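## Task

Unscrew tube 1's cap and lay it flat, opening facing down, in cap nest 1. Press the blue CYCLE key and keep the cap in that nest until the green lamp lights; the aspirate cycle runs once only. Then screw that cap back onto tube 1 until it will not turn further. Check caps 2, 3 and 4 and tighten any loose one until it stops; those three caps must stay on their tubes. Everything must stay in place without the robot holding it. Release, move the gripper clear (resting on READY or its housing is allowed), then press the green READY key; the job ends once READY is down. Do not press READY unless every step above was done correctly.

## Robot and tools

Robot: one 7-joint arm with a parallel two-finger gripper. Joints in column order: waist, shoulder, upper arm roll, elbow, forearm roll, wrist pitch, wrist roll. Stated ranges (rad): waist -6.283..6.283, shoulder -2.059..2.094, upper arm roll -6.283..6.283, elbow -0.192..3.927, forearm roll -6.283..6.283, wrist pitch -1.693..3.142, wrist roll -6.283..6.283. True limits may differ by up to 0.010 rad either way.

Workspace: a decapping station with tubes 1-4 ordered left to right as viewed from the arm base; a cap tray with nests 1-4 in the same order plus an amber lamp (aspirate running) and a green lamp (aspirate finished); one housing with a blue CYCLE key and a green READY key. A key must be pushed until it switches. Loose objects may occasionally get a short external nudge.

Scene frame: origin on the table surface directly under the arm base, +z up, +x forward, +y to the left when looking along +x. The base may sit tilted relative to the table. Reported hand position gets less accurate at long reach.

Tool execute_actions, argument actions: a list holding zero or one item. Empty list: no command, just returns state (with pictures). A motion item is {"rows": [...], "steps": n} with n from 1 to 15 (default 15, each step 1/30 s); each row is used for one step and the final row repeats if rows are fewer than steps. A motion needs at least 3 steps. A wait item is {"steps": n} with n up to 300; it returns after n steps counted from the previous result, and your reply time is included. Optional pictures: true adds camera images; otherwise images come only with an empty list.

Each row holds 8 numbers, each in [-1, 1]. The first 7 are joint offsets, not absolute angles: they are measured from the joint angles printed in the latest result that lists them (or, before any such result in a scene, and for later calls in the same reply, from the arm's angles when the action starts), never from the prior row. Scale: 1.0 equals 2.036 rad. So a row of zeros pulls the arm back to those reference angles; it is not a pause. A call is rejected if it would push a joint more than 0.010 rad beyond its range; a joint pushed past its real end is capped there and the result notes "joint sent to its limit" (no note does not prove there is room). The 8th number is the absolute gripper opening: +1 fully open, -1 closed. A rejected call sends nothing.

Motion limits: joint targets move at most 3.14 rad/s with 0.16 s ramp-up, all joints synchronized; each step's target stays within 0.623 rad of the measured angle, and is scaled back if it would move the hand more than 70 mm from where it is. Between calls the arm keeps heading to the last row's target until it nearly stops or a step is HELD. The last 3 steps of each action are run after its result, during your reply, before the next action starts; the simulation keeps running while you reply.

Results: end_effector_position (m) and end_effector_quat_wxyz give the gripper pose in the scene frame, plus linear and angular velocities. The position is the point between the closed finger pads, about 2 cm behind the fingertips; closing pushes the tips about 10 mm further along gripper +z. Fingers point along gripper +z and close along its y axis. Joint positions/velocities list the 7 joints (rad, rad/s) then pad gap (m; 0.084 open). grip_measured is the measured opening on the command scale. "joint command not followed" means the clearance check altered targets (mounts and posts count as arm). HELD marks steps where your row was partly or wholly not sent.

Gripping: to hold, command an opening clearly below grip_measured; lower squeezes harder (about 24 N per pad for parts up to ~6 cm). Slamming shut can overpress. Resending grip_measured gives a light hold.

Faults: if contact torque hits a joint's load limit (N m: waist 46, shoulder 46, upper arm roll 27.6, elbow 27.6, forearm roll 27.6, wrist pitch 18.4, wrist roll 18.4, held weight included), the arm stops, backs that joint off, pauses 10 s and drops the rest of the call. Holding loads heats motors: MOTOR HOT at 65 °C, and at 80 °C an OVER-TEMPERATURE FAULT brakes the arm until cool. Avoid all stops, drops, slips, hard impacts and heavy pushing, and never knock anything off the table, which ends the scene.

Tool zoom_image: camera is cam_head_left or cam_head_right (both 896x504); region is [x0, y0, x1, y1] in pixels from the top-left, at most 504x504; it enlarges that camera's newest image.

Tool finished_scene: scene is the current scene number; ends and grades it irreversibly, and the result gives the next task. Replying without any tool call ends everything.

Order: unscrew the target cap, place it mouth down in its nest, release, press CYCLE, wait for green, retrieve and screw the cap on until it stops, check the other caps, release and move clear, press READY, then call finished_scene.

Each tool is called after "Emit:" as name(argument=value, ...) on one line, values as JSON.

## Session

Emit:
execute_actions(actions=[])

Scene clock: 0.00 s of 11600.00 s.
end_effector_position=(+0.0926, +0.3321, +0.1705) grip_measured=+1.00 end_effector_quat_wxyz=(+0.497, +0.612, -0.320, +0.525) end_effector_velocity=(+0.000, +0.000, -0.000) end_effector_angular_velocity=(+0.001, -0.000, +0.001)
Joint positions: [-0.18  -0.33   1.809  1.109 -0.18   2.175  2.938  0.084]
Joint velocities: [ 0.     0.    -0.    -0.    -0.001 -0.001 -0.    -0.   ]

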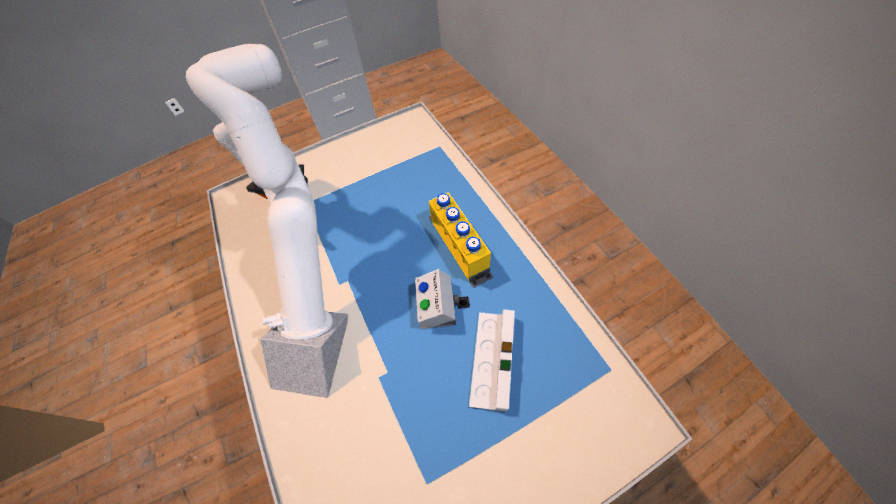

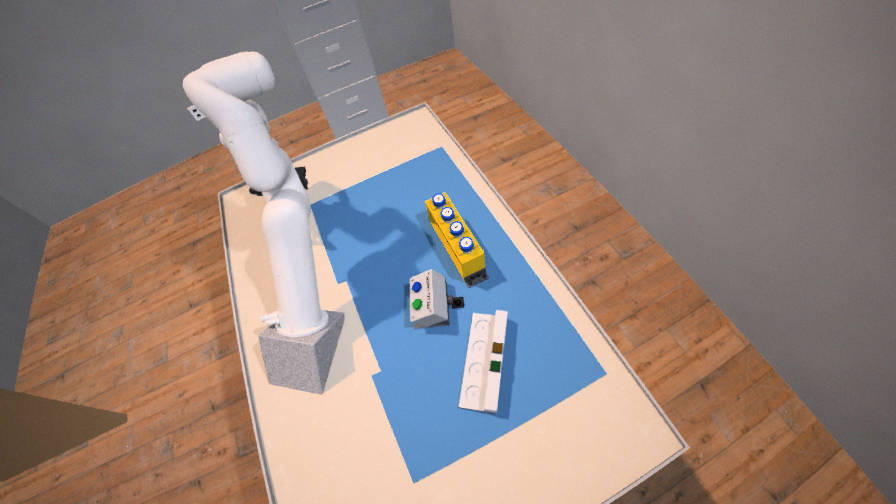

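Emit:
zoom_image(camera="cam_head_left", region=[410, 180, 510, 290])

Emit:
zoom_image(camera="cam_head_left", region=[400, 260, 540, 420])

Emit:
zoom_image(camera="cam_head_right", region=[410, 180, 510, 290])

Region (410, 180, 510, 290) of cam_head_left's 896x504 image, scaled by 4.582, with more detail than that image has; it fills the left 458 columns of this view, and the rest is white.

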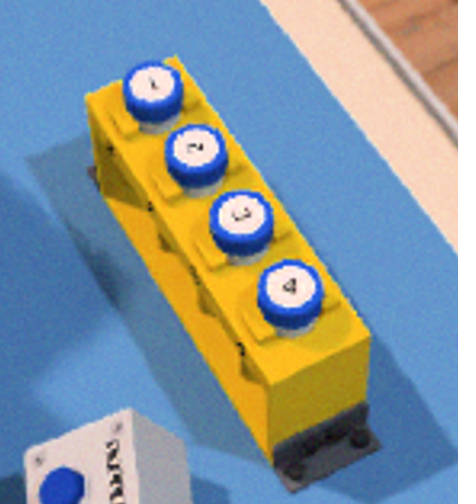

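Region (400, 260, 540, 420) of cam_head_left's 896x504 image, scaled by 3.150, with more detail than that image has; it fills the left 441 columns of this view, and the rest is white.

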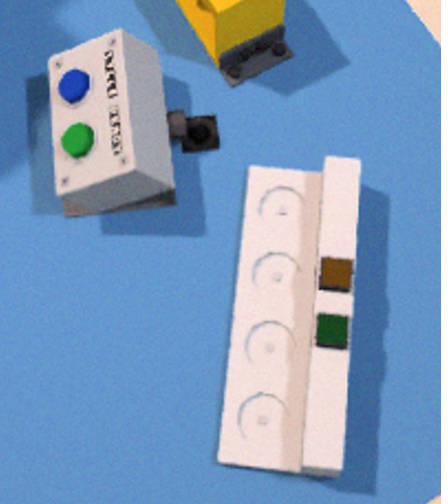

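Region (410, 180, 510, 290) of cam_head_right's 896x504 image, scaled by 4.582, with more detail than that image has; it fills the left 458 columns of this view, and the rest is white.

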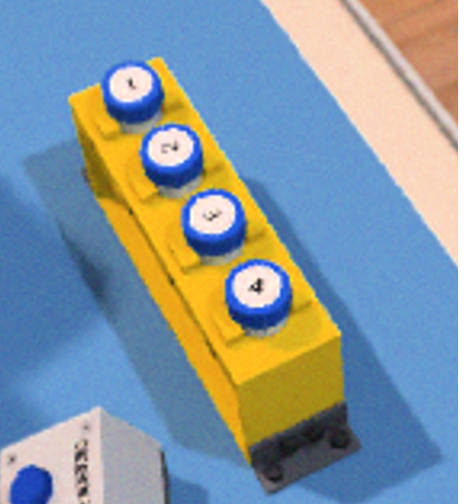

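Emit:
execute_actions(actions=[{"rows": [[0.02,-0.03,-0.03,0.08,0.03,0,0.1,0.8],[0.02,-0.03,-0.03,0.08,0.03,0,0.1,0.6],[0.02,-0.03,-0.03,0.08,0.03,0,0.1,0.4],[0.05,-0.06,-0.1,0.15,0.06,-0.02,0.2,0.25],[0.05,-0.06,-0.1,0.15,0.06,-0.02,0.2,0.25],[0.05,-0.06,-0.1,0.15,0.06,-0.02,0.2,0.25],[0.1,-0.1,-0.25,0.17,0.088,-0.05,0.3,0.25]], "steps": 15}])

Emit:
execute_actions(actions=[{"steps": 8}])

Scene clock: 2.37 s of 11600.00 s.
end_effector_position=(+0.0897, +0.4208, +0.1793) grip_measured=+0.24 end_effector_quat_wxyz=(-0.313, -0.521, +0.609, -0.510) end_effector_velocity=(+0.172, +0.258, +0.075) end_effector_angular_velocity=(+1.482, -1.873, -1.325)
Joint positions: [-0.051 -0.466  1.507  1.374 -0.055  2.117  3.36   0.054]
Joint velocities: [ 0.529 -0.479 -1.606  0.582  0.395 -0.322  1.39  -0.001]
Steps of this call (steps 1 to 59: nothing new was sent; steps 60 to 71: the first 12 steps of this action). Readings (joint positions):
60: [-0.180 -0.330 1.809 1.109 -0.180 2.175 2.939]
61: [-0.179 -0.331 1.807 1.112 -0.178 2.175 2.945]
63: [-0.170 -0.345 1.792 1.146 -0.164 2.175 2.992]
67: [-0.123 -0.400 1.704 1.282 -0.111 2.160 3.167]
71: the state above

Scene clock: 2.63 s of 11600.00 s.
end_effector_position=(+0.1095, +0.4548, +0.1951) grip_measured=+0.24 end_effector_quat_wxyz=(-0.231, -0.435, +0.728, -0.477) end_effector_velocity=(+0.006, +0.019, +0.012) end_effector_angular_velocity=(+0.120, -0.150, -0.103)
Joint positions: [ 0.019 -0.529  1.313  1.449 -0.004  2.076  3.537  0.054]
Joint velocities: [ 0.051 -0.047 -0.111  0.034  0.038 -0.029  0.13  -0.   ]
Kept back: nothing.
Steps of this call (steps 1 to 3: the last 3 steps of your previous action; steps 4 to 8: the robot went on to your last target). Readings (joint positions):
1: [-0.034 -0.482 1.456 1.393 -0.042 2.107 3.404]
2: [-0.019 -0.495 1.411 1.411 -0.031 2.098 3.443]
4: [0.003 -0.515 1.350 1.435 -0.016 2.085 3.497]
8: the state above

Emit:
execute_actions(actions=[{"rows": [[0.06,-0.05,-0.25,-0.01,0.002,-0.04,0.17,0.25],[0.06,-0.05,-0.25,-0.01,0.002,-0.04,0.17,0.25],[0.06,-0.05,-0.25,-0.01,0.002,-0.04,0.17,0.25],[0.06,-0.05,-0.25,-0.01,0.002,-0.04,0.17,0.25],[0.06,-0.05,-0.25,-0.01,0.002,-0.04,0.17,0.25],[0.06,-0.05,-0.25,-0.01,0.002,-0.04,0.17,0.25],[0.06,-0.05,-0.25,-0.01,0.002,-0.04,0.17,0.25],[0.09,-0.075,-0.37,-0.03,0.002,-0.08,0.25,0.25],[0.09,-0.075,-0.37,-0.03,0.002,-0.08,0.25,0.25],[0.09,-0.075,-0.37,-0.03,0.002,-0.08,0.25,0.25],[0.09,-0.075,-0.37,-0.03,0.002,-0.08,0.25,0.25],[0.122,-0.095,-0.5,-0.06,0.002,-0.12,0.33,0.25]], "steps": 15}])

Emit:
execute_actions(actions=[{"steps": 8}])

Scene clock: 3.27 s of 11600.00 s.
end_effector_position=(+0.2065, +0.4548, +0.2319) grip_measured=+0.24 end_effector_quat_wxyz=(-0.110, -0.193, +0.871, -0.439) end_effector_velocity=(+0.294, -0.050, +0.131) end_effector_angular_velocity=(+0.590, -1.278, -1.204)
Joint positions: [ 0.12  -0.613  0.896  1.426 -0.     1.998  3.82   0.054]
Joint velocities: [ 0.314 -0.259 -1.252 -0.151  0.002 -0.323  0.845 -0.   ]
Steps of this call (steps 1 to 7: the robot went on to your last target; steps 8 to 19: the first 12 steps of this action). Readings (joint positions):
8: [0.023 -0.533 1.301 1.454 -0.001 2.073 3.549]
9: [0.025 -0.534 1.296 1.453 -0.001 2.072 3.553]
11: [0.038 -0.545 1.251 1.450 0.000 2.064 3.587]
15: [0.078 -0.578 1.065 1.442 -0.001 2.036 3.705]
19: the state above

Scene clock: 3.53 s of 11600.00 s.
end_effector_position=(+0.2823, +0.4278, +0.2673) grip_measured=+0.24 end_effector_quat_wxyz=(-0.035, +0.014, +0.926, -0.376) end_effector_velocity=(+0.263, -0.137, +0.143) end_effector_angular_velocity=(+0.528, -1.018, -1.261)
Joint positions: [ 0.201 -0.673  0.569  1.373 -0.     1.908  4.032  0.054]
Joint velocities: [ 0.294 -0.216 -1.188 -0.198  0.001 -0.329  0.764  0.   ]
Kept back: nothing.
Steps of this call (steps 1 to 3: the last 3 steps of your previous action; steps 4 to 8: the robot went on to your last target). Readings (joint positions):
1: [0.130 -0.621 0.854 1.421 -0.000 1.987 3.848]
2: [0.141 -0.629 0.812 1.414 -0.000 1.975 3.875]
4: [0.161 -0.644 0.730 1.400 -0.000 1.952 3.929]
8: the state above

Emit:
execute_actions(actions=[{"rows": [[0.0775,-0.06,-0.32,-0.12,0,-0.17,0.21,0.25],[0.0775,-0.06,-0.32,-0.12,0,-0.17,0.21,0.25],[0.0775,-0.06,-0.32,-0.12,0,-0.17,0.21,0.25],[0.0775,-0.06,-0.32,-0.12,0,-0.17,0.21,0.25],[0.0775,-0.06,-0.32,-0.12,0,-0.17,0.21,0.25],[0.0775,-0.06,-0.32,-0.12,0,-0.17,0.21,0.25],[0.116,-0.09,-0.48,-0.21,0,-0.28,0.32,0.25],[0.116,-0.09,-0.48,-0.21,0,-0.28,0.32,0.25],[0.116,-0.09,-0.48,-0.21,0,-0.28,0.32,0.25],[0.116,-0.09,-0.48,-0.21,0,-0.28,0.32,0.25],[0.116,-0.09,-0.48,-0.21,0,-0.28,0.32,0.25],[0.116,-0.09,-0.48,-0.21,0,-0.28,0.32,0.25],[0.116,-0.09,-0.48,-0.21,0,-0.28,0.32,0.25],[0.155,-0.119,-0.641,-0.306,0,-0.397,0.426,0.25]], "steps": 15}])

Emit:
execute_actions(actions=[{"steps": 15}])

Scene clock: 4.13 s of 11600.00 s.
end_effector_position=(+0.4092, +0.3116, +0.2984) grip_measured=+0.24 end_effector_quat_wxyz=(+0.044, +0.403, +0.891, -0.202) end_effector_velocity=(+0.185, -0.286, -0.025) end_effector_angular_velocity=(+0.533, -0.662, -1.353)
Joint positions: [ 0.346 -0.785 -0.033  1.148 -0.     1.596  4.429  0.054]
Joint velocities: [ 0.26  -0.203 -1.081 -0.583  0.    -0.737  0.728  0.   ]
Steps of this call (steps 1 to 6: the robot went on to your last target; steps 7 to 18: the first 12 steps of this action). Readings (joint positions):
7: [0.257 -0.715 0.333 1.334 -0.001 1.843 4.182]
8: [0.262 -0.719 0.316 1.329 -0.000 1.835 4.194]
10: [0.277 -0.731 0.265 1.302 0.001 1.796 4.234]
14: [0.312 -0.758 0.109 1.225 -0.000 1.694 4.332]
18: the state above

Scene clock: 4.63 s of 11600.00 s.
end_effector_position=(+0.4629, +0.1602, +0.2519) grip_measured=+0.24 end_effector_quat_wxyz=(+0.023, +0.713, +0.700, -0.038) end_effector_velocity=(+0.021, -0.292, -0.162) end_effector_angular_velocity=(+0.582, -0.294, -1.493)
Joint positions: [ 0.478 -0.886 -0.579  0.84  -0.     1.211  4.795  0.054]
Joint velocities: [ 0.265 -0.203 -1.105 -0.627  0.    -0.772  0.729 -0.   ]
Kept back: nothing.
Steps of this call (steps 1 to 3: the last 3 steps of your previous action; steps 4 to 15: the robot went on to your last target). Readings (joint positions):
1: [0.355 -0.792 -0.069 1.128 -0.000 1.571 4.453]
2: [0.364 -0.799 -0.105 1.109 -0.000 1.546 4.478]
4: [0.382 -0.813 -0.177 1.068 -0.000 1.494 4.528]
8: [0.416 -0.839 -0.321 0.985 -0.000 1.392 4.624]
15: the state above

Emit:
execute_actions(actions=[{"rows": [[0.0189,-0.0147,-0.0776,-0.1345,0,-0.1431,-0.0565,0.25]], "steps": 15}])

Emit:
execute_actions(actions=[{"steps": 8}], pictures=true)

Emit:
zoom_image(camera="cam_head_left", region=[400, 150, 500, 250])

Scene clock: 5.23 s of 11600.00 s.
end_effector_position=(+0.4411, +0.1222, +0.1675) grip_measured=+0.24 end_effector_quat_wxyz=(-0.000, +0.715, +0.699, -0.001) end_effector_velocity=(+0.010, -0.004, -0.005) end_effector_angular_velocity=(+0.006, -0.074, +0.099)
Joint positions: [ 0.517 -0.916 -0.736  0.574 -0.     0.928  4.69   0.054]
Joint velocities: [-0.007 -0.013 -0.01  -0.045  0.    -0.105 -0.111  0.   ]
Steps of this call (steps 1 to 6: the robot went on to your last target; steps 7 to 18: the first 12 steps of this action). Readings (joint positions):
7: [0.512 -0.912 -0.721 0.757 -0.000 1.110 4.889]
8: [0.513 -0.913 -0.725 0.752 -0.000 1.101 4.886]
10: [0.514 -0.916 -0.729 0.714 -0.000 1.057 4.842]
14: [0.517 -0.914 -0.734 0.597 -0.000 0.959 4.724]
18: the state above

Scene clock: 5.50 s of 11600.00 s.
end_effector_position=(+0.4405, +0.1220, +0.1655) grip_measured=+0.24 end_effector_quat_wxyz=(+0.000, +0.712, +0.702, +0.000) end_effector_velocity=(-0.003, -0.000, -0.003) end_effector_angular_velocity=(-0.000, +0.005, +0.006)
Joint positions: [ 0.516 -0.916 -0.736  0.567 -0.     0.92   4.68   0.054]
Joint velocities: [ 0.     0.    -0.001 -0.009 -0.001 -0.005 -0.006  0.   ]
Kept back: nothing.
Steps of this call (steps 1 to 3: the last 3 steps of your previous action; steps 4 to 8: the robot went on to your last target). Readings (joint positions):
1: [0.516 -0.916 -0.736 0.573 -0.000 0.925 4.687]
2: [0.516 -0.916 -0.736 0.571 -0.000 0.923 4.685]
4: [0.516 -0.916 -0.736 0.569 -0.000 0.921 4.682]
8: the state above

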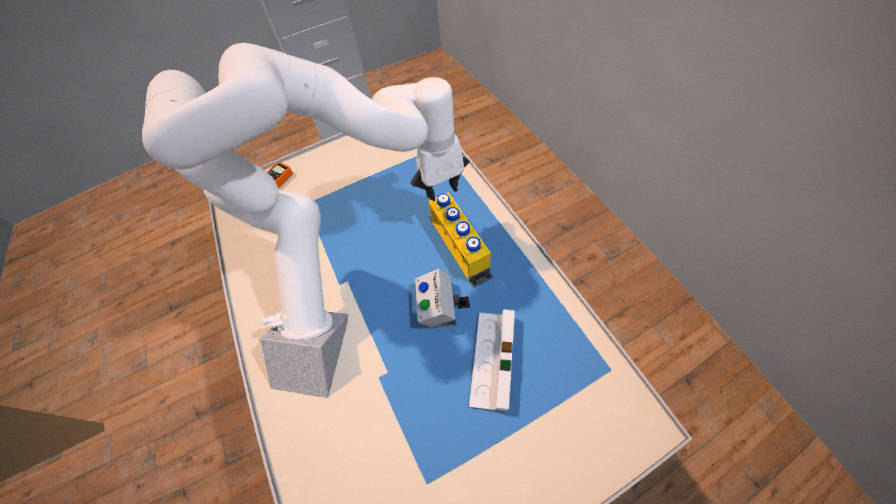

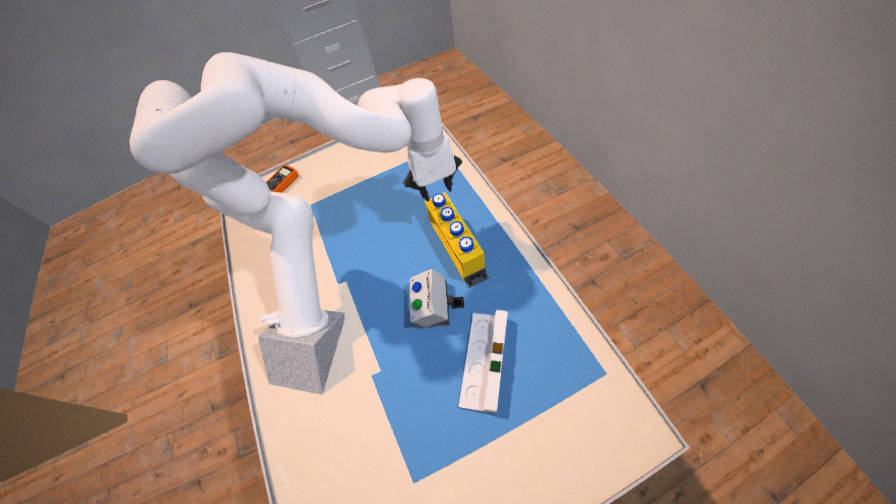

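Region (400, 150, 500, 250) of cam_head_left's 896x504 image, scaled by 5.040, with more detail than that image has.

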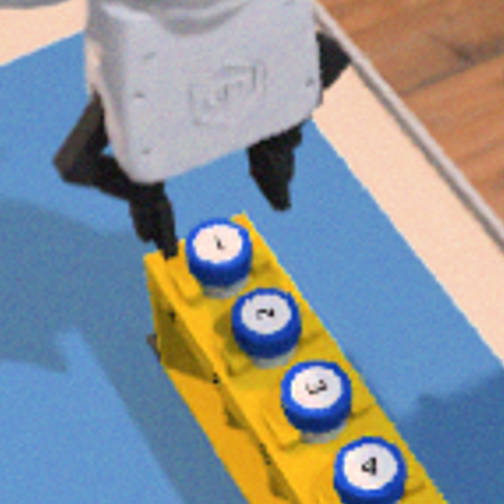

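Emit:
execute_actions(actions=[{"rows": [[0.006,0.005,-0.0037,-0.0055,0,-0.012,0,0.25],[0.0115,0.0096,-0.0074,-0.011,0,-0.024,0,0.25],[0.0115,0.0096,-0.0074,-0.011,0,-0.024,0,0.25],[0.017,0.0144,-0.011,-0.0165,0,-0.036,0,0.25],[0.017,0.0144,-0.011,-0.0165,0,-0.036,0,0.25],[0.023,0.0192,-0.0148,-0.0221,0,-0.048,0,0.25]], "steps": 15}])

Emit:
execute_actions(actions=[{"steps": 6}], pictures=true)

Emit:
zoom_image(camera="cam_head_left", region=[410, 165, 480, 235])

Emit:
zoom_image(camera="cam_head_right", region=[405, 165, 475, 235])

Scene clock: 6.10 s of 11600.00 s.
end_effector_position=(+0.4397, +0.1219, +0.1389) grip_measured=+0.24 end_effector_quat_wxyz=(-0.001, +0.712, +0.702, -0.001) end_effector_velocity=(+0.007, -0.001, -0.018) end_effector_angular_velocity=(+0.000, -0.024, -0.003)
Joint positions: [ 0.56  -0.88  -0.764  0.525 -0.     0.831  4.68   0.054]
Joint velocities: [ 0.04   0.031 -0.028 -0.028 -0.    -0.096  0.001  0.   ]
Steps of this call (steps 1 to 6: the robot went on to your last target; steps 7 to 18: the first 12 steps of this action). Readings (joint positions):
7: [0.517 -0.916 -0.737 0.566 -0.000 0.919 4.680]
8: [0.518 -0.915 -0.738 0.565 -0.000 0.915 4.680]
10: [0.526 -0.909 -0.743 0.559 -0.000 0.900 4.680]
14: [0.547 -0.890 -0.756 0.537 -0.000 0.856 4.680]
18: the state above

Scene clock: 6.30 s of 11600.00 s.
end_effector_position=(+0.4404, +0.1217, +0.1376) grip_measured=+0.24 end_effector_quat_wxyz=(-0.000, +0.712, +0.702, +0.000) end_effector_velocity=(-0.000, +0.000, -0.003) end_effector_angular_velocity=(-0.000, -0.000, +0.001)
Joint positions: [ 0.563 -0.878 -0.766  0.523 -0.     0.823  4.68   0.054]
Joint velocities: [ 0.005  0.004 -0.003 -0.006 -0.    -0.011 -0.     0.   ]
Kept back: nothing.
Steps of this call (steps 1 to 3: the last 3 steps of your previous action; steps 4 to 6: the robot went on to your last target). Readings (joint positions):
1: [0.561 -0.879 -0.765 0.524 -0.000 0.828 4.680]
2: [0.561 -0.879 -0.765 0.524 -0.000 0.826 4.680]
4: [0.562 -0.878 -0.766 0.523 -0.000 0.824 4.680]
6: the state above

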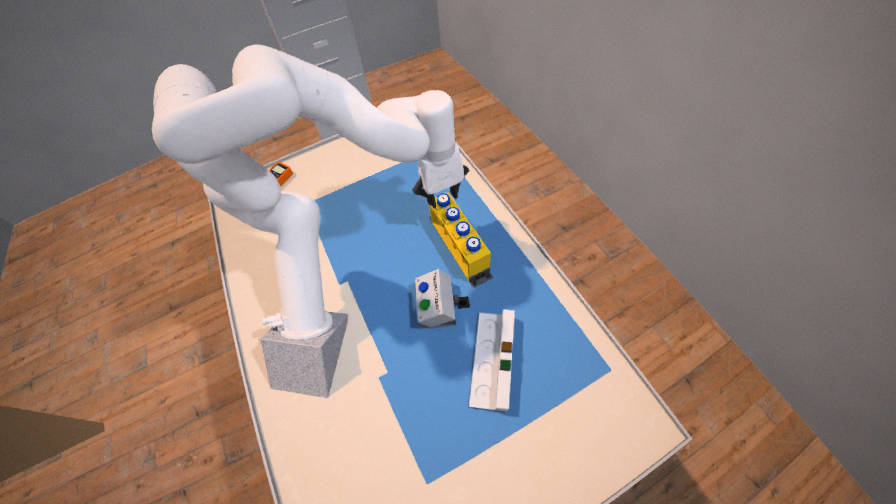

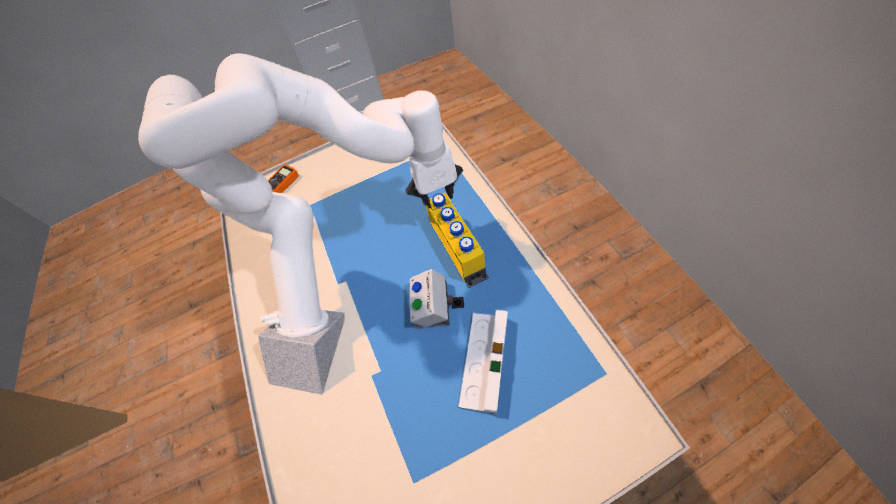

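Region (410, 165, 480, 235) of cam_head_left's 896x504 image, scaled by 7.200, with more detail than that image has.

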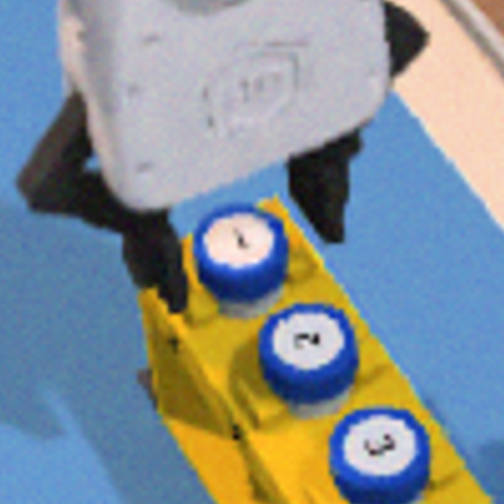

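Region (405, 165, 475, 235) of cam_head_right's 896x504 image, scaled by 7.200, with more detail than that image has.

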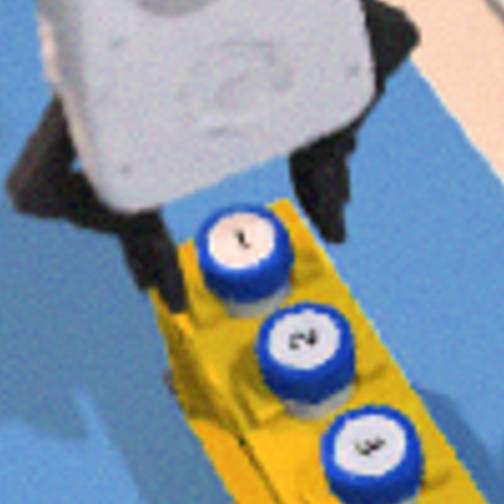

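Emit:
execute_actions(actions=[{"rows": [[0,0,0,-0.0003,0,-0.0003,0,0.1],[0,0,0,-0.0003,0,-0.0003,0,0.0],[0,0,0,-0.0003,0,-0.0003,0,-0.05],[0,0,0,-0.0003,0,-0.0003,0,-0.09],[0,0,0,-0.0003,0,-0.0003,0,-0.13],[0,0,0,-0.0003,0,-0.0003,0,-0.17],[0,0,0,-0.0003,0,-0.0003,0,-0.21],[0,0,0,-0.0003,0,-0.0003,0,-0.25],[0,0,0,-0.0003,0,-0.0003,0,-0.3],[0,0,0,-0.0003,0,-0.0003,0,-0.35],[0,0,0,-0.0003,0,-0.0003,0,-0.4]], "steps": 15}])

Scene clock: 6.87 s of 11600.00 s.
end_effector_position=(+0.4406, +0.1217, +0.1376) grip_measured=-0.25 end_effector_quat_wxyz=(+0.000, +0.712, +0.702, +0.001) end_effector_velocity=(-0.000, -0.000, -0.000) end_effector_angular_velocity=(+0.001, +0.000, -0.002)
Joint positions: [ 0.563 -0.878 -0.766  0.523 -0.     0.822  4.68   0.033]
Joint velocities: [ 0.    -0.    -0.002 -0.     0.001  0.    -0.    -0.   ]
Steps of this call (steps 1 to 5: the robot went on to your last target; steps 6 to 17: the first 12 steps of this action). Readings (joint positions):
6: [0.563 -0.877 -0.767 0.522 -0.000 0.822 4.680]
7: [0.563 -0.877 -0.767 0.522 -0.000 0.822 4.680]
9: [0.563 -0.878 -0.766 0.522 -0.000 0.822 4.680]
13: [0.563 -0.878 -0.766 0.522 -0.000 0.822 4.680]
17: the state above

Emit:
execute_actions(actions=[{"rows": [[0,0,0,0,0,0,0,-0.2],[0,0,0,0,0,0,0,-0.08],[0,0,0,0,0,0,0.255,-0.08]], "steps": 15}])

Emit:
execute_actions(actions=[{"rows": [[0,0,0,0,0,0,0.012,-0.11],[0,0,0,0,0,0,0.012,-0.14],[0,0,0,0,0,0,0.012,-0.17],[0,0,0,0,0,0,0.012,-0.2],[0,0,0,0,0,0,0.012,-0.23],[0,0,0,0,0,0,0.012,-0.27],[0,0,0,0,0,0,0.012,-0.32],[0,0,0,0,0,0,0.012,-0.4]], "steps": 12}])

Scene clock: 7.53 s of 11600.00 s.
end_effector_position=(+0.4405, +0.1217, +0.1375) grip_measured=-0.09 end_effector_quat_wxyz=(+0.000, +0.842, +0.539, +0.001) end_effector_velocity=(+0.001, -0.001, +0.001) end_effector_angular_velocity=(+0.000, -0.003, -1.184)
Joint positions: [ 0.563 -0.878 -0.766  0.522 -0.     0.822  5.097  0.04 ]
Joint velocities: [-0.     0.001 -0.002  0.002 -0.001 -0.003  1.182  0.   ]
Steps of this call (steps 1 to 3: the last 3 steps of your previous action; steps 4 to 8: the robot went on to your last target; steps 9 to 20: the first 12 steps of this action). Readings (joint positions):
9: [0.563 -0.878 -0.766 0.522 -0.000 0.822 4.680]
10: [0.563 -0.878 -0.766 0.522 -0.000 0.822 4.680]
12: [0.563 -0.878 -0.766 0.522 -0.000 0.823 4.688]
16: [0.563 -0.878 -0.766 0.522 -0.000 0.823 4.853]
20: the state above

Scene clock: 7.93 s of 11600.00 s.
end_effector_position=(+0.4406, +0.1217, +0.1376) grip_measured=-0.25 end_effector_quat_wxyz=(+0.000, +0.866, +0.499, +0.001) end_effector_velocity=(-0.000, +0.000, -0.000) end_effector_angular_velocity=(-0.000, +0.000, -0.005)
Joint positions: [ 0.563 -0.878 -0.766  0.523 -0.     0.822  5.19   0.033]
Joint velocities: [ 0.     0.     0.     0.    -0.     0.     0.006 -0.   ]
Steps of this call (steps 1 to 3: the last 3 steps of your previous action; steps 4 to 12: the first 9 steps of this action, its rows measured from where the robot was after step 3). Readings (joint positions):
3: [0.563 -0.878 -0.766 0.522 -0.000 0.822 5.167]
4: [0.563 -0.878 -0.766 0.522 -0.000 0.822 5.177]
5: [0.563 -0.878 -0.766 0.522 -0.000 0.822 5.182]
7: [0.563 -0.878 -0.766 0.522 -0.000 0.822 5.187]
11: [0.563 -0.878 -0.766 0.523 -0.000 0.822 5.190]
12: the state above

Emit:
execute_actions(actions=[{"rows": [[0,0,0,0,0,0,0,-0.55],[0,0,0,0,0,0,0,-0.7],[0,0,0,0,0,0,0,-0.9],[0,0,0,0,0,0,-0.1,-0.9],[0,0,0,0,0,0,-0.2,-0.9],[0,0,0,0,0,0,-0.3,-0.9],[-0.0001,-0.0001,0.0001,0.0001,0,0.0002,-0.4,-0.9],[-0.0001,-0.0001,0.0001,0.0001,0,0.0002,-0.5,-0.9],[-0.0002,-0.00017,0.00013,0.0002,0,0.0004,-0.5,-0.9],[-0.0002,-0.00017,0.00013,0.0002,0,0.0004,-0.6,-0.9],[-0.0002,-0.00017,0.00013,0.0002,0,0.0004,-0.6,-0.9],[-0.0003,-0.00027,0.0002,0.0003,0,0.0007,-0.7,-0.9]], "steps": 15}])

Emit:
execute_actions(actions=[{"rows": [[-0.0002,-0.00017,0.00013,0.0002,0,0.0004,-0.99,-0.9],[-0.0002,-0.00017,0.00013,0.0002,0,0.0004,-0.99,-0.9],[-0.0002,-0.00017,0.00013,0.0002,0,0.0004,-0.99,-0.9],[-0.0002,-0.00017,0.00013,0.0002,0,0.0004,-0.99,-0.9],[-0.0002,-0.00017,0.00013,0.0002,0,0.0004,-0.99,-0.9],[-0.0004,-0.00034,0.00025,0.0004,0,0.00085,-0.99,-0.9],[-0.0004,-0.00034,0.00025,0.0004,0,0.00085,-0.99,-0.9],[-0.0004,-0.00034,0.00025,0.0004,0,0.00085,-0.99,-0.9],[-0.0004,-0.00034,0.00025,0.0004,0,0.00085,-0.99,-0.9],[-0.0004,-0.00034,0.00025,0.0004,0,0.00085,-0.99,-0.9],[-0.0006,-0.0005,0.00037,0.00056,0,0.00125,-0.99,-0.9]], "steps": 15}])

Emit:
execute_actions(actions=[{"rows": [[-0.0002,-0.00017,0.00013,0.0002,0,0.0004,-0.99,-0.9],[-0.0002,-0.00017,0.00013,0.0002,0,0.0004,-0.99,-0.9],[-0.0002,-0.00017,0.00013,0.0002,0,0.0004,-0.99,-0.9],[-0.0002,-0.00017,0.00013,0.0002,0,0.0004,-0.99,-0.9],[-0.0002,-0.00017,0.00013,0.0002,0,0.0004,-0.99,-0.9],[-0.0004,-0.00034,0.00025,0.0004,0,0.00085,-0.99,-0.9],[-0.0004,-0.00034,0.00025,0.0004,0,0.00085,-0.99,-0.9],[-0.0004,-0.00034,0.00025,0.0004,0,0.00085,-0.99,-0.9],[-0.0004,-0.00034,0.00025,0.0004,0,0.00085,-0.99,-0.9],[-0.0004,-0.00034,0.00025,0.0004,0,0.00085,-0.99,-0.9],[-0.0006,-0.0005,0.00037,0.00056,0,0.00125,-0.75,-0.9]], "steps": 15}])

Scene clock: 9.77 s of 11600.00 s.
end_effector_position=(+0.4407, +0.1217, +0.1377) grip_measured=-0.25 end_effector_quat_wxyz=(+0.000, +0.741, +0.671, +0.001) end_effector_velocity=(+0.001, +0.000, +0.002) end_effector_angular_velocity=(-0.006, -0.004, +2.682)
Joint positions: [ 0.563 -0.878 -0.766  0.523 -0.     0.822  4.765  0.033]
Joint velocities: [-0.002 -0.002  0.003  0.003 -0.002  0.002 -2.679 -0.   ]
Steps of this call (steps 1 to 3: the last 3 steps of your previous action; steps 4 to 15: the robot went on to your last target; steps 16 to 43: nothing new was sent; steps 44 to 55: the first 12 steps of this action). Readings (joint positions):
44: [0.563 -0.878 -0.766 0.522 -0.000 0.822 5.191]
45: [0.563 -0.878 -0.766 0.522 -0.000 0.822 5.191]
47: [0.563 -0.878 -0.766 0.522 -0.000 0.822 5.190]
51: [0.563 -0.878 -0.766 0.523 -0.000 0.822 5.085]
55: the state above

Scene clock: 10.27 s of 11600.00 s.
end_effector_position=(+0.4410, +0.1218, +0.1384) grip_measured=-0.25 end_effector_quat_wxyz=(+0.001, +0.169, +0.986, +0.000) end_effector_velocity=(+0.000, +0.001, +0.001) end_effector_angular_velocity=(-0.005, -0.002, +2.639)
Joint positions: [ 0.562 -0.879 -0.766  0.524 -0.     0.823  3.434  0.033]
Joint velocities: [-0.001 -0.002  0.003  0.002  0.001  0.004 -2.637  0.   ]
Steps of this call (steps 1 to 3: the last 3 steps of your previous action; steps 4 to 15: the first 12 steps of this action, its rows measured from where the robot was after step 3). Readings (joint positions):
3: [0.562 -0.878 -0.766 0.523 -0.000 0.822 4.496]
4: [0.562 -0.878 -0.766 0.523 -0.000 0.822 4.407]
5: [0.562 -0.878 -0.766 0.523 -0.000 0.822 4.318]
7: [0.562 -0.878 -0.766 0.523 -0.000 0.823 4.142]
11: [0.562 -0.878 -0.766 0.524 -0.000 0.823 3.788]
15: the state above

Scene clock: 10.77 s of 11600.00 s.
end_effector_position=(+0.4410, +0.1221, +0.1390) grip_measured=-0.25 end_effector_quat_wxyz=(+0.001, -0.474, +0.881, -0.000) end_effector_velocity=(-0.001, +0.001, +0.001) end_effector_angular_velocity=(-0.005, -0.000, +2.622)
Joint positions: [ 0.561 -0.88  -0.765  0.525  0.     0.826  2.108  0.033]
Joint velocities: [-0.001 -0.003  0.003  0.002  0.001  0.007 -2.62   0.   ]
Steps of this call (steps 1 to 3: the last 3 steps of your previous action; steps 4 to 15: the first 12 steps of this action, its rows measured from where the robot was after step 3). Readings (joint positions):
3: [0.562 -0.879 -0.765 0.524 -0.000 0.824 3.169]
4: [0.562 -0.879 -0.765 0.524 -0.000 0.824 3.080]
5: [0.562 -0.879 -0.765 0.524 -0.000 0.824 2.992]
7: [0.562 -0.879 -0.765 0.524 -0.000 0.824 2.815]
11: [0.561 -0.879 -0.765 0.525 0.000 0.825 2.461]
15: the state above

Emit:
execute_actions(actions=[{"rows": [[-0.0002,-0.00017,0.00013,0.0002,0,0.0004,-0.99,-0.9],[-0.0002,-0.00017,0.00013,0.0002,0,0.0004,-0.99,-0.9],[-0.0002,-0.00017,0.00013,0.0002,0,0.0004,-0.99,-0.9],[-0.0002,-0.00017,0.00013,0.0002,0,0.0004,-0.99,-0.9],[-0.0004,-0.00034,0.00025,0.0004,0,0.00085,-0.99,-0.9],[-0.0004,-0.00034,0.00025,0.0004,0,0.00085,-0.99,-0.9],[-0.0004,-0.00034,0.00025,0.0004,0,0.00085,-0.99,-0.9],[-0.0004,-0.00034,0.00025,0.0004,0,0.00085,-0.99,-0.9],[-0.0004,-0.00034,0.00025,0.0004,0,0.00085,-0.99,-0.9],[-0.0006,-0.0005,0.00037,0.00056,0,0.00125,-0.99,-0.9],[-0.0006,-0.0005,0.00037,0.00056,0,0.00125,-0.99,-0.9],[-0.0006,-0.0005,0.00037,0.00056,0,0.00125,-0.99,-0.9],[-0.0006,-0.0005,0.00037,0.00056,0,0.00125,-0.99,-0.9],[-0.0007,-0.0006,0.00045,0.0007,0,0.0015,-0.99,-0.9]], "steps": 15}])

Emit:
execute_actions(actions=[{"rows": [[-0.0002,-0.00017,0.00013,0.0002,0,0.0004,-0.95,-0.9],[-0.0002,-0.00017,0.00013,0.0002,0,0.0004,-0.95,-0.9],[-0.0002,-0.00017,0.00013,0.0002,0,0.0004,-0.95,-0.9],[-0.0002,-0.00017,0.00013,0.0002,0,0.0004,-0.95,-0.9],[-0.0002,-0.00017,0.00013,0.0002,0,0.0004,-0.95,-0.9],[-0.0004,-0.00034,0.00025,0.0004,0,0.00085,-0.95,-0.9],[-0.0004,-0.00034,0.00025,0.0004,0,0.00085,-0.95,-0.9],[-0.0004,-0.00034,0.00025,0.0004,0,0.00085,-0.95,-0.9],[-0.0004,-0.00034,0.00025,0.0004,0,0.00085,-0.95,-0.9],[-0.0004,-0.00034,0.00025,0.0004,0,0.00085,-0.95,-0.9],[-0.0006,-0.0005,0.00037,0.00056,0,0.00125,-0.95,-0.9],[-0.0006,-0.0005,0.00037,0.00056,0,0.00125,-0.95,-0.9],[-0.0006,-0.0005,0.00037,0.00056,0,0.00125,-0.95,-0.9],[-0.0007,-0.0006,0.00045,0.0007,0,0.0015,-0.95,-0.9]], "steps": 15}])

Emit:
execute_actions(actions=[{"steps": 16}])

Emit:
execute_actions(actions=[{"rows": [[-0.0012,-0.001,0.0008,0.0012,0,0.0026,0,-0.9]], "steps": 12}])

Scene clock: 11.70 s of 11600.00 s.
end_effector_position=(+0.4410, +0.1220, +0.1394) grip_measured=-0.25 end_effector_quat_wxyz=(-0.001, +0.880, -0.475, +0.001) end_effector_velocity=(+0.001, +0.001, +0.001) end_effector_angular_velocity=(-0.005, -0.007, +2.658)
Joint positions: [ 0.56  -0.88  -0.764  0.526  0.     0.827  0.943  0.033]
Joint velocities: [ 0.    -0.     0.004  0.002  0.002 -0.002 -2.656 -0.   ]
Steps of this call (steps 1 to 3: the last 3 steps of your previous action; steps 4 to 16: the robot went on to your last target; steps 17 to 28: the first 12 steps of this action). Readings (joint positions):
17: [0.561 -0.880 -0.764 0.525 0.000 0.827 1.643]
18: [0.561 -0.880 -0.764 0.525 0.000 0.827 1.636]
20: [0.561 -0.880 -0.764 0.525 0.000 0.827 1.585]
24: [0.560 -0.880 -0.764 0.525 0.000 0.827 1.302]
28: the state above

Scene clock: 12.20 s of 11600.00 s.
end_effector_position=(+0.4411, +0.1221, +0.1399) grip_measured=-0.25 end_effector_quat_wxyz=(-0.000, +0.986, +0.168, +0.001) end_effector_velocity=(+0.000, -0.000, +0.001) end_effector_angular_velocity=(-0.005, -0.003, +2.636)
Joint positions: [ 0.56  -0.881 -0.764  0.526  0.     0.829 -0.384  0.033]
Joint velocities: [-0.002 -0.001  0.     0.002  0.001  0.004 -2.637 -0.   ]
Steps of this call (steps 1 to 3: the last 3 steps of your previous action; steps 4 to 15: the first 12 steps of this action, its rows measured from where the robot was after step 3). Readings (joint positions):
3: [0.560 -0.880 -0.764 0.526 0.000 0.827 0.677]
4: [0.560 -0.880 -0.764 0.526 0.000 0.827 0.589]
5: [0.560 -0.880 -0.764 0.526 0.000 0.827 0.500]
7: [0.560 -0.880 -0.764 0.526 0.000 0.828 0.323]
11: [0.560 -0.881 -0.764 0.526 0.000 0.828 -0.031]
15: the state above

Scene clock: 12.73 s of 11600.00 s.
end_effector_position=(+0.4409, +0.1219, +0.1402) grip_measured=-0.25 end_effector_quat_wxyz=(+0.000, +0.826, +0.564, +0.001) end_effector_velocity=(+0.000, +0.000, +0.000) end_effector_angular_velocity=(+0.003, -0.000, +0.113)
Joint positions: [ 0.559 -0.881 -0.763  0.527 -0.     0.83  -1.246  0.033]
Joint velocities: [ 0.    -0.    -0.001  0.     0.003  0.    -0.115 -0.   ]
Kept back: nothing.
Steps of this call (steps 1 to 3: the last 3 steps of your previous action; steps 4 to 16: the robot went on to your last target). Readings (joint positions):
1: [0.560 -0.881 -0.764 0.526 0.000 0.829 -0.473]
2: [0.559 -0.881 -0.764 0.527 0.000 0.829 -0.561]
4: [0.559 -0.881 -0.763 0.527 0.000 0.829 -0.738]
8: [0.559 -0.881 -0.763 0.527 0.000 0.830 -1.059]
16: the state above

Scene clock: 13.03 s of 11600.00 s.
end_effector_position=(+0.4410, +0.1214, +0.1414) grip_measured=-0.25 end_effector_quat_wxyz=(+0.000, +0.826, +0.564, +0.001) end_effector_velocity=(+0.001, +0.000, +0.003) end_effector_angular_velocity=(+0.001, -0.002, -0.007)
Joint positions: [ 0.556 -0.883 -0.763  0.529 -0.001  0.835 -1.246  0.033]
Joint velocities: [-0.004 -0.003  0.002  0.005  0.001  0.007  0.006 -0.   ]
Steps of this call (steps 1 to 9: the first 9 steps of this action). Readings (joint positions):
1: [0.559 -0.881 -0.763 0.527 -0.000 0.830 -1.249]
2: [0.558 -0.881 -0.763 0.527 -0.000 0.831 -1.250]
4: [0.558 -0.882 -0.763 0.528 -0.000 0.832 -1.249]
8: [0.556 -0.882 -0.763 0.529 -0.001 0.834 -1.247]
9: the state above

Emit:
execute_actions(actions=[{"rows": [[-0.005,-0.004,0.003,0.0047,0,0.0105,0,-0.9],[-0.01,-0.0084,0.0065,0.0095,0,0.021,0,-0.9],[-0.018,-0.015,0.012,0.017,0,0.039,0,-0.9],[-0.0275,-0.0231,0.0179,0.026,0.0005,0.0587,0,-0.9],[-0.0275,-0.0231,0.0179,0.026,0.0005,0.0587,0,-0.9],[-0.0275,-0.0231,0.0179,0.026,0.0005,0.0587,0,-0.9],[-0.0275,-0.0231,0.0179,0.026,0.0005,0.0587,0,-0.9],[-0.0275,-0.0231,0.0179,0.026,0.0005,0.0587,0,-0.9],[-0.0275,-0.0231,0.0179,0.026,0.0005,0.0587,0,-0.9],[-0.0275,-0.0231,0.0179,0.026,0.0005,0.0587,0,-0.9],[-0.0182,0.0642,-0.197,0.0842,0.0005,0.0588,0.22,-0.9]], "steps": 15}])

Emit:
execute_actions(actions=[{"steps": 12}])

Scene clock: 14.17 s of 11600.00 s.
end_effector_position=(+0.4407, +0.1206, +0.1734) grip_measured=-0.25 end_effector_quat_wxyz=(+0.000, +0.829, +0.560, +0.001) end_effector_velocity=(+0.006, -0.072, +0.004) end_effector_angular_velocity=(+0.033, +0.054, -0.543)
Joint positions: [ 0.505 -0.925 -0.733  0.581  0.     0.945 -1.24   0.033]
Joint velocities: [ 0.012  0.091 -0.22   0.087  0.004  0.067  0.323 -0.   ]
Steps of this call (steps 1 to 3: the last 3 steps of your previous action; steps 4 to 15: the robot went on to your last target; steps 16 to 22: nothing new was sent; steps 23 to 34: the first 12 steps of this action). Readings (joint positions):
23: [0.556 -0.883 -0.762 0.529 -0.000 0.836 -1.246]
24: [0.555 -0.884 -0.761 0.530 -0.000 0.839 -1.246]
26: [0.547 -0.890 -0.756 0.537 -0.000 0.856 -1.246]
30: [0.515 -0.917 -0.736 0.569 0.000 0.920 -1.246]
34: the state above

Scene clock: 14.57 s of 11600.00 s.
end_effector_position=(+0.4364, -0.0150, +0.1776) grip_measured=-0.25 end_effector_quat_wxyz=(-0.004, +0.976, +0.219, +0.000) end_effector_velocity=(-0.059, -0.279, +0.027) end_effector_angular_velocity=(-0.065, -0.019, -1.425)
Joint positions: [ 0.517 -0.778 -1.1    0.682  0.     0.953 -0.867  0.033]
Joint velocities: [ 0.012  0.272 -0.707  0.196 -0.002  0.011  0.69   0.   ]
Kept back: nothing.
Steps of this call (steps 1 to 3: the last 3 steps of your previous action; steps 4 to 12: the robot went on to your last target). Readings (joint positions):
1: [0.506 -0.919 -0.747 0.585 0.001 0.947 -1.222]
2: [0.507 -0.908 -0.774 0.593 0.001 0.948 -1.193]
4: [0.509 -0.878 -0.848 0.612 0.000 0.948 -1.122]
8: [0.513 -0.825 -0.981 0.649 0.000 0.951 -0.988]
12: the state above

Emit:
execute_actions(actions=[{"rows": [[0.1704,0.0479,-0.3379,0.1138,0,-0.01,0.3188,-0.9]], "steps": 15}])

Emit:
execute_actions(actions=[{"steps": 4}])

Scene clock: 15.03 s of 11600.00 s.
end_effector_position=(+0.4139, -0.1391, +0.1722) grip_measured=-0.25 end_effector_quat_wxyz=(-0.014, +0.988, -0.152, +0.004) end_effector_velocity=(-0.114, -0.331, -0.025) end_effector_angular_velocity=(-0.049, +0.084, -1.912)
Joint positions: [ 0.746 -0.707 -1.57   0.84   0.     0.94  -0.42   0.033]
Joint velocities: [ 0.68   0.151 -1.257  0.422 -0.001 -0.041  1.163 -0.   ]
Steps of this call (steps 1 to 2: the robot went on to your last target; steps 3 to 14: the first 12 steps of this action). Readings (joint positions):
3: [0.518 -0.761 -1.144 0.694 0.000 0.954 -0.822]
4: [0.522 -0.757 -1.155 0.698 0.000 0.954 -0.808]
6: [0.552 -0.749 -1.207 0.717 0.001 0.952 -0.752]
10: [0.654 -0.727 -1.398 0.782 0.000 0.946 -0.579]
14: the state above

Scene clock: 15.17 s of 11600.00 s.
end_effector_position=(+0.3976, -0.1790, +0.1704) grip_measured=-0.25 end_effector_quat_wxyz=(-0.006, +0.965, -0.262, +0.002) end_effector_velocity=(-0.102, -0.215, -0.001) end_effector_angular_velocity=(-0.102, +0.054, -1.180)
Joint positions: [ 0.825 -0.689 -1.719  0.89   0.     0.935 -0.284  0.033]
Joint velocities: [ 0.399  0.088 -0.786  0.262 -0.002 -0.027  0.698 -0.   ]
Kept back: nothing.
Steps of this call (steps 1 to 3: the last 3 steps of your previous action; step 4: the robot went on to your last target). Readings (joint positions):
1: [0.769 -0.702 -1.612 0.854 0.000 0.938 -0.381]
2: [0.791 -0.697 -1.652 0.867 0.000 0.937 -0.344]
4: the state above

Emit:
execute_actions(actions=[{"rows": [[0.1085,-0.0127,-0.1025,-0.0287,0,-0.1013,0.0324,-0.9],[0.1085,-0.0127,-0.1025,-0.0287,0,-0.1013,0.0324,-0.9],[0.1085,-0.0127,-0.1025,-0.0287,0,-0.1013,0.0324,-0.9],[0.1085,-0.0127,-0.1025,-0.0287,0,-0.1013,0.0324,-0.9],[0.1085,-0.0127,-0.1025,-0.0287,0,-0.1013,0.0324,-0.9],[0.1085,-0.0127,-0.1025,-0.0287,0,-0.1013,0.0324,-0.9],[0.1085,-0.0127,-0.1025,-0.0287,0,-0.1013,0.0324,-0.9],[0.1696,-0.0308,-0.1478,-0.0401,0,-0.1576,0.0324,-0.9]], "steps": 15}])

Emit:
execute_actions(actions=[{"steps": 12}], pictures=true)

Emit:
zoom_image(camera="cam_head_left", region=[440, 260, 560, 380])

Emit:
zoom_image(camera="cam_head_right", region=[430, 260, 550, 380])

Scene clock: 15.90 s of 11600.00 s.
end_effector_position=(+0.3907, -0.1982, +0.0824) grip_measured=-0.25 end_effector_quat_wxyz=(-0.001, +0.950, -0.313, +0.001) end_effector_velocity=(-0.014, +0.017, -0.247) end_effector_angular_velocity=(+0.058, +0.034, -0.008)
Joint positions: [ 1.104 -0.733 -1.971  0.824  0.     0.677 -0.218  0.033]
Joint velocities: [ 0.709 -0.214 -0.531 -0.181  0.001 -0.635  0.001 -0.   ]
Steps of this call (steps 1 to 10: the robot went on to your last target; steps 11 to 22: the first 12 steps of this action). Readings (joint positions):
11: [0.863 -0.681 -1.785 0.913 0.000 0.932 -0.219]
12: [0.868 -0.681 -1.790 0.912 0.000 0.926 -0.219]
14: [0.907 -0.688 -1.823 0.898 0.000 0.878 -0.219]
18: [1.014 -0.710 -1.900 0.840 0.000 0.770 -0.218]
22: the state above

Scene clock: 16.30 s of 11600.00 s.
end_effector_position=(+0.3898, -0.1977, +0.0608) grip_measured=-0.25 end_effector_quat_wxyz=(-0.000, +0.950, -0.313, +0.001) end_effector_velocity=(-0.001, +0.003, -0.005) end_effector_angular_velocity=(+0.005, +0.004, +0.003)
Joint positions: [ 1.169 -0.751 -2.019  0.809  0.     0.615 -0.218  0.033]
Joint velocities: [ 0.011 -0.003 -0.006 -0.006 -0.    -0.008 -0.    -0.   ]
Kept back: nothing.
Steps of this call (steps 1 to 3: the last 3 steps of your previous action; steps 4 to 12: the robot went on to your last target). Readings (joint positions):
1: [1.125 -0.739 -1.986 0.818 0.000 0.658 -0.218]
2: [1.140 -0.744 -1.996 0.813 0.000 0.645 -0.218]
4: [1.156 -0.748 -2.008 0.809 0.000 0.629 -0.218]
8: [1.166 -0.750 -2.017 0.810 0.000 0.617 -0.218]
12: the state above

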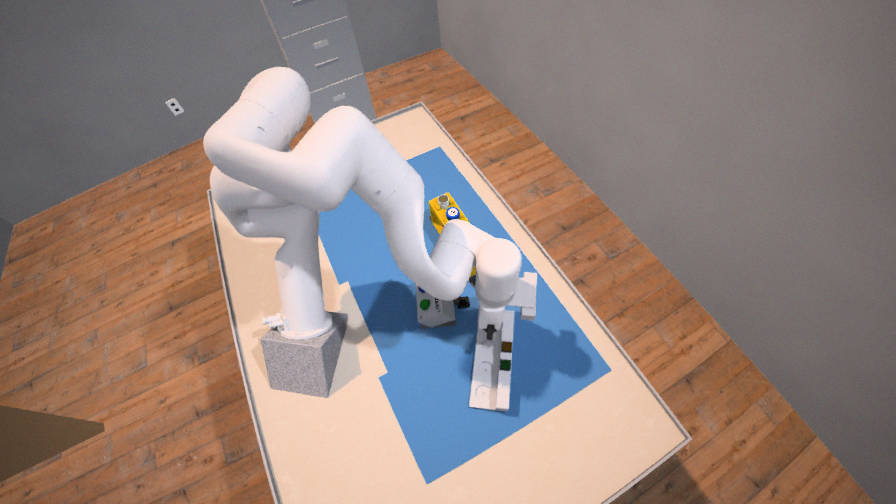

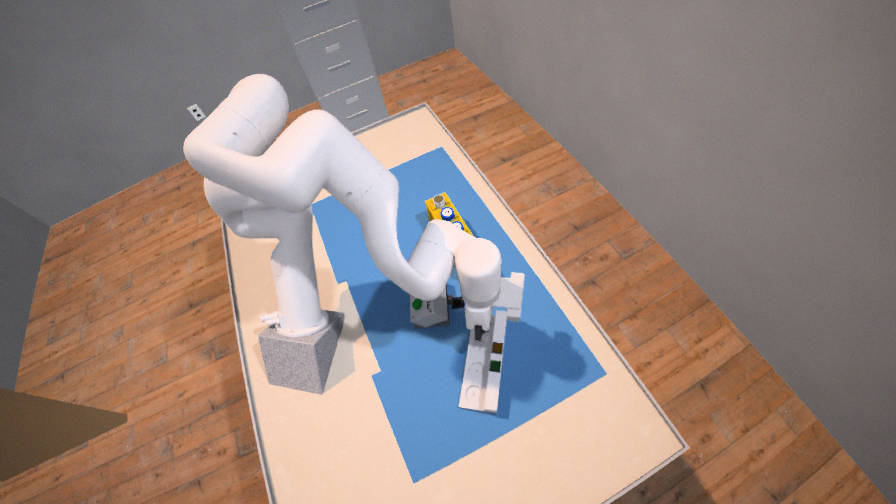

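Region (440, 260, 560, 380) of cam_head_left's 896x504 image, scaled by 4.200, with more detail than that image has.

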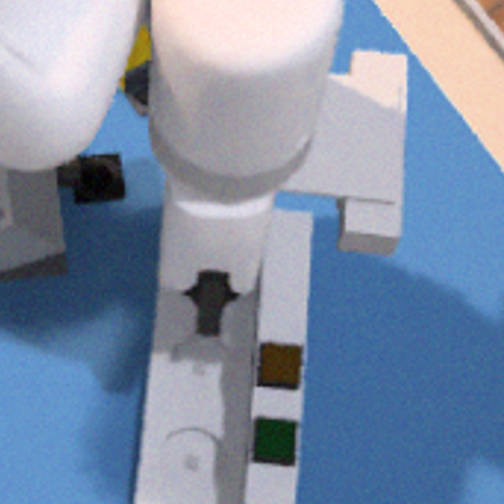

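Region (430, 260, 550, 380) of cam_head_right's 896x504 image, scaled by 4.200, with more detail than that image has.

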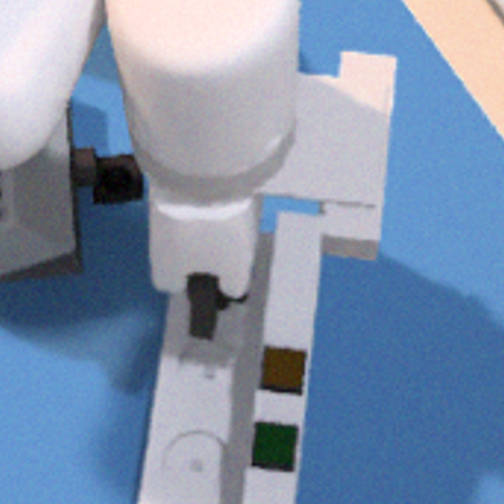

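Emit:
execute_actions(actions=[{"rows": [[0.0128,-0.0042,-0.0093,-0.002,0,-0.0114,0,-0.9],[0.0128,-0.0042,-0.0093,-0.002,0,-0.0114,0,-0.9],[0.0255,-0.0084,-0.0186,-0.004,0,-0.0228,0,-0.9]], "steps": 13}])

Emit:
execute_actions(actions=[{"rows": [[0.0016,-0.0006,-0.0011,-0.0001,0,-0.0014,0,-0.9],[0.0024,-0.0009,-0.0017,-0.0002,0,-0.0021,0,-0.9],[0.0032,-0.0012,-0.0023,-0.0003,0,-0.0028,0,-0.9],[0.004,-0.0015,-0.0029,-0.0003,0,-0.0035,0,-0.9],[0.0048,-0.0017,-0.0034,-0.0004,0,-0.0041,0,-0.9],[0.0056,-0.002,-0.004,-0.0005,0,-0.0048,0,-0.9],[0.0064,-0.0023,-0.0046,-0.0005,0,-0.0055,0,-0.9],[0.0072,-0.0026,-0.0051,-0.0006,0,-0.0062,0,-0.9],[0.008,-0.0029,-0.0057,-0.0007,0,-0.0069,0,-0.9]], "steps": 15}])

Emit:
execute_actions(actions=[{"steps": 4}])

Scene clock: 17.00 s of 11600.00 s.
end_effector_position=(+0.3890, -0.1966, +0.0450) grip_measured=-0.25 end_effector_quat_wxyz=(-0.001, +0.950, -0.313, -0.001) end_effector_velocity=(+0.002, -0.008, -0.010) end_effector_angular_velocity=(-0.019, -0.010, -0.003)
Joint positions: [ 1.217 -0.767 -2.053  0.801  0.     0.573 -0.218  0.033]
Joint velocities: [ 0.046 -0.013 -0.039  0.005 -0.002 -0.051 -0.     0.   ]
Steps of this call (steps 1 to 11: the robot went on to your last target; steps 12 to 21: the first 10 steps of this action). Readings (joint positions):
12: [1.171 -0.752 -2.020 0.808 0.000 0.614 -0.218]
13: [1.173 -0.753 -2.022 0.808 0.000 0.611 -0.218]
15: [1.185 -0.756 -2.031 0.807 0.000 0.599 -0.218]
19: [1.212 -0.766 -2.050 0.801 0.000 0.578 -0.218]
21: the state above

Scene clock: 17.50 s of 11600.00 s.
end_effector_position=(+0.3895, -0.1979, +0.0411) grip_measured=-0.25 end_effector_quat_wxyz=(+0.000, +0.950, -0.313, +0.001) end_effector_velocity=(+0.003, -0.007, -0.002) end_effector_angular_velocity=(-0.016, -0.009, -0.001)
Joint positions: [ 1.232 -0.772 -2.065  0.801  0.     0.558 -0.218  0.033]
Joint velocities: [ 0.02  -0.005 -0.018  0.01  -0.001 -0.023 -0.001  0.   ]
Steps of this call (steps 1 to 3: the last 3 steps of your previous action; steps 4 to 15: the first 12 steps of this action, its rows measured from where the robot was after step 3). Readings (joint positions):
3: [1.219 -0.768 -2.056 0.801 0.000 0.570 -0.218]
4: [1.220 -0.768 -2.056 0.801 0.000 0.569 -0.218]
5: [1.220 -0.768 -2.056 0.801 0.000 0.569 -0.218]
7: [1.222 -0.769 -2.058 0.801 0.000 0.567 -0.218]
11: [1.228 -0.771 -2.062 0.800 0.000 0.563 -0.218]
15: the state above

Scene clock: 17.63 s of 11600.00 s.
end_effector_position=(+0.3898, -0.1983, +0.0409) grip_measured=-0.25 end_effector_quat_wxyz=(+0.001, +0.950, -0.313, +0.001) end_effector_velocity=(-0.001, +0.001, -0.003) end_effector_angular_velocity=(+0.002, +0.000, -0.003)
Joint positions: [ 1.234 -0.773 -2.066  0.802  0.     0.556 -0.218  0.033]
Joint velocities: [ 0.007 -0.003 -0.006 -0.003  0.003 -0.007  0.001  0.   ]
Kept back: nothing.
Steps of this call (steps 1 to 3: the last 3 steps of your previous action; step 4: the robot went on to your last target). Readings (joint positions):
1: [1.233 -0.772 -2.066 0.802 0.000 0.557 -0.218]
2: [1.233 -0.772 -2.066 0.802 0.000 0.557 -0.218]
4: the state above

Emit:
execute_actions(actions=[{"rows": [[-0.0008,0.0003,0.0006,0,0,0.0007,0,-0.9],[-0.0008,0.0003,0.0006,0,0,0.0007,0,-0.9],[-0.0008,0.0003,0.0006,0,0,0.0007,0,-0.9],[-0.0008,0.0003,0.0006,0,0,0.0007,0,-0.9],[-0.0008,0.0003,0.0006,0,0,0.0007,0,-0.9],[-0.0008,0.0003,0.0006,0,0,0.0007,0,-0.9]], "steps": 8}])

Scene clock: 19.60 s of 11600.00 s.
end_effector_position=(+0.3891, -0.1972, +0.0399) grip_measured=-0.25 end_effector_quat_wxyz=(-0.000, +0.950, -0.313, -0.000) end_effector_velocity=(-0.000, +0.000, +0.003) end_effector_angular_velocity=(+0.001, -0.000, -0.001)
Joint positions: [ 1.234 -0.773 -2.066  0.8    0.     0.557 -0.218  0.033]
Joint velocities: [-0.009  0.003  0.006  0.     0.002  0.008 -0.001 -0.   ]
Steps of this call (steps 1 to 15: the robot went on to your last target; steps 16 to 54: nothing new was sent; steps 55 to 59: the first 5 steps of this action). Readings (joint positions):
55: [1.236 -0.774 -2.067 0.800 0.000 0.556 -0.218]
56: [1.235 -0.774 -2.067 0.800 0.000 0.556 -0.218]
58: [1.235 -0.773 -2.067 0.800 0.000 0.556 -0.218]
59: the state above

Emit:
execute_actions(actions=[{"rows": [[0,0,0,0,0,0,0,-0.9],[0.0005,-0.0002,-0.0004,0,0,-0.0005,0,-0.9],[0.001,-0.0004,-0.0007,-0.0001,0,-0.0009,0,-0.9],[0.0015,-0.0006,-0.0011,-0.0001,0,-0.0013,0,-0.9],[0.002,-0.0007,-0.0014,-0.0002,0,-0.0017,0,-0.9],[0.0025,-0.0009,-0.0018,-0.0002,0,-0.0022,0,-0.9]], "steps": 15}])

Scene clock: 20.37 s of 11600.00 s.
end_effector_position=(+0.3894, -0.1975, +0.0392) grip_measured=-0.25 end_effector_quat_wxyz=(+0.000, +0.950, -0.313, +0.000) end_effector_velocity=(-0.000, -0.000, -0.003) end_effector_angular_velocity=(-0.000, -0.002, -0.003)
Joint positions: [ 1.238 -0.774 -2.069  0.8    0.     0.553 -0.218  0.033]
Joint velocities: [ 0.008 -0.004 -0.007 -0.002  0.001 -0.011  0.     0.   ]
Steps of this call (steps 1 to 3: the last 3 steps of your previous action; steps 4 to 11: the robot went on to your last target; steps 12 to 23: the first 12 steps of this action). Readings (joint positions):
12: [1.233 -0.772 -2.065 0.800 0.000 0.558 -0.218]
13: [1.233 -0.773 -2.065 0.800 0.000 0.558 -0.218]
15: [1.234 -0.773 -2.066 0.800 0.000 0.557 -0.218]
19: [1.236 -0.774 -2.067 0.801 0.000 0.555 -0.218]
23: the state above


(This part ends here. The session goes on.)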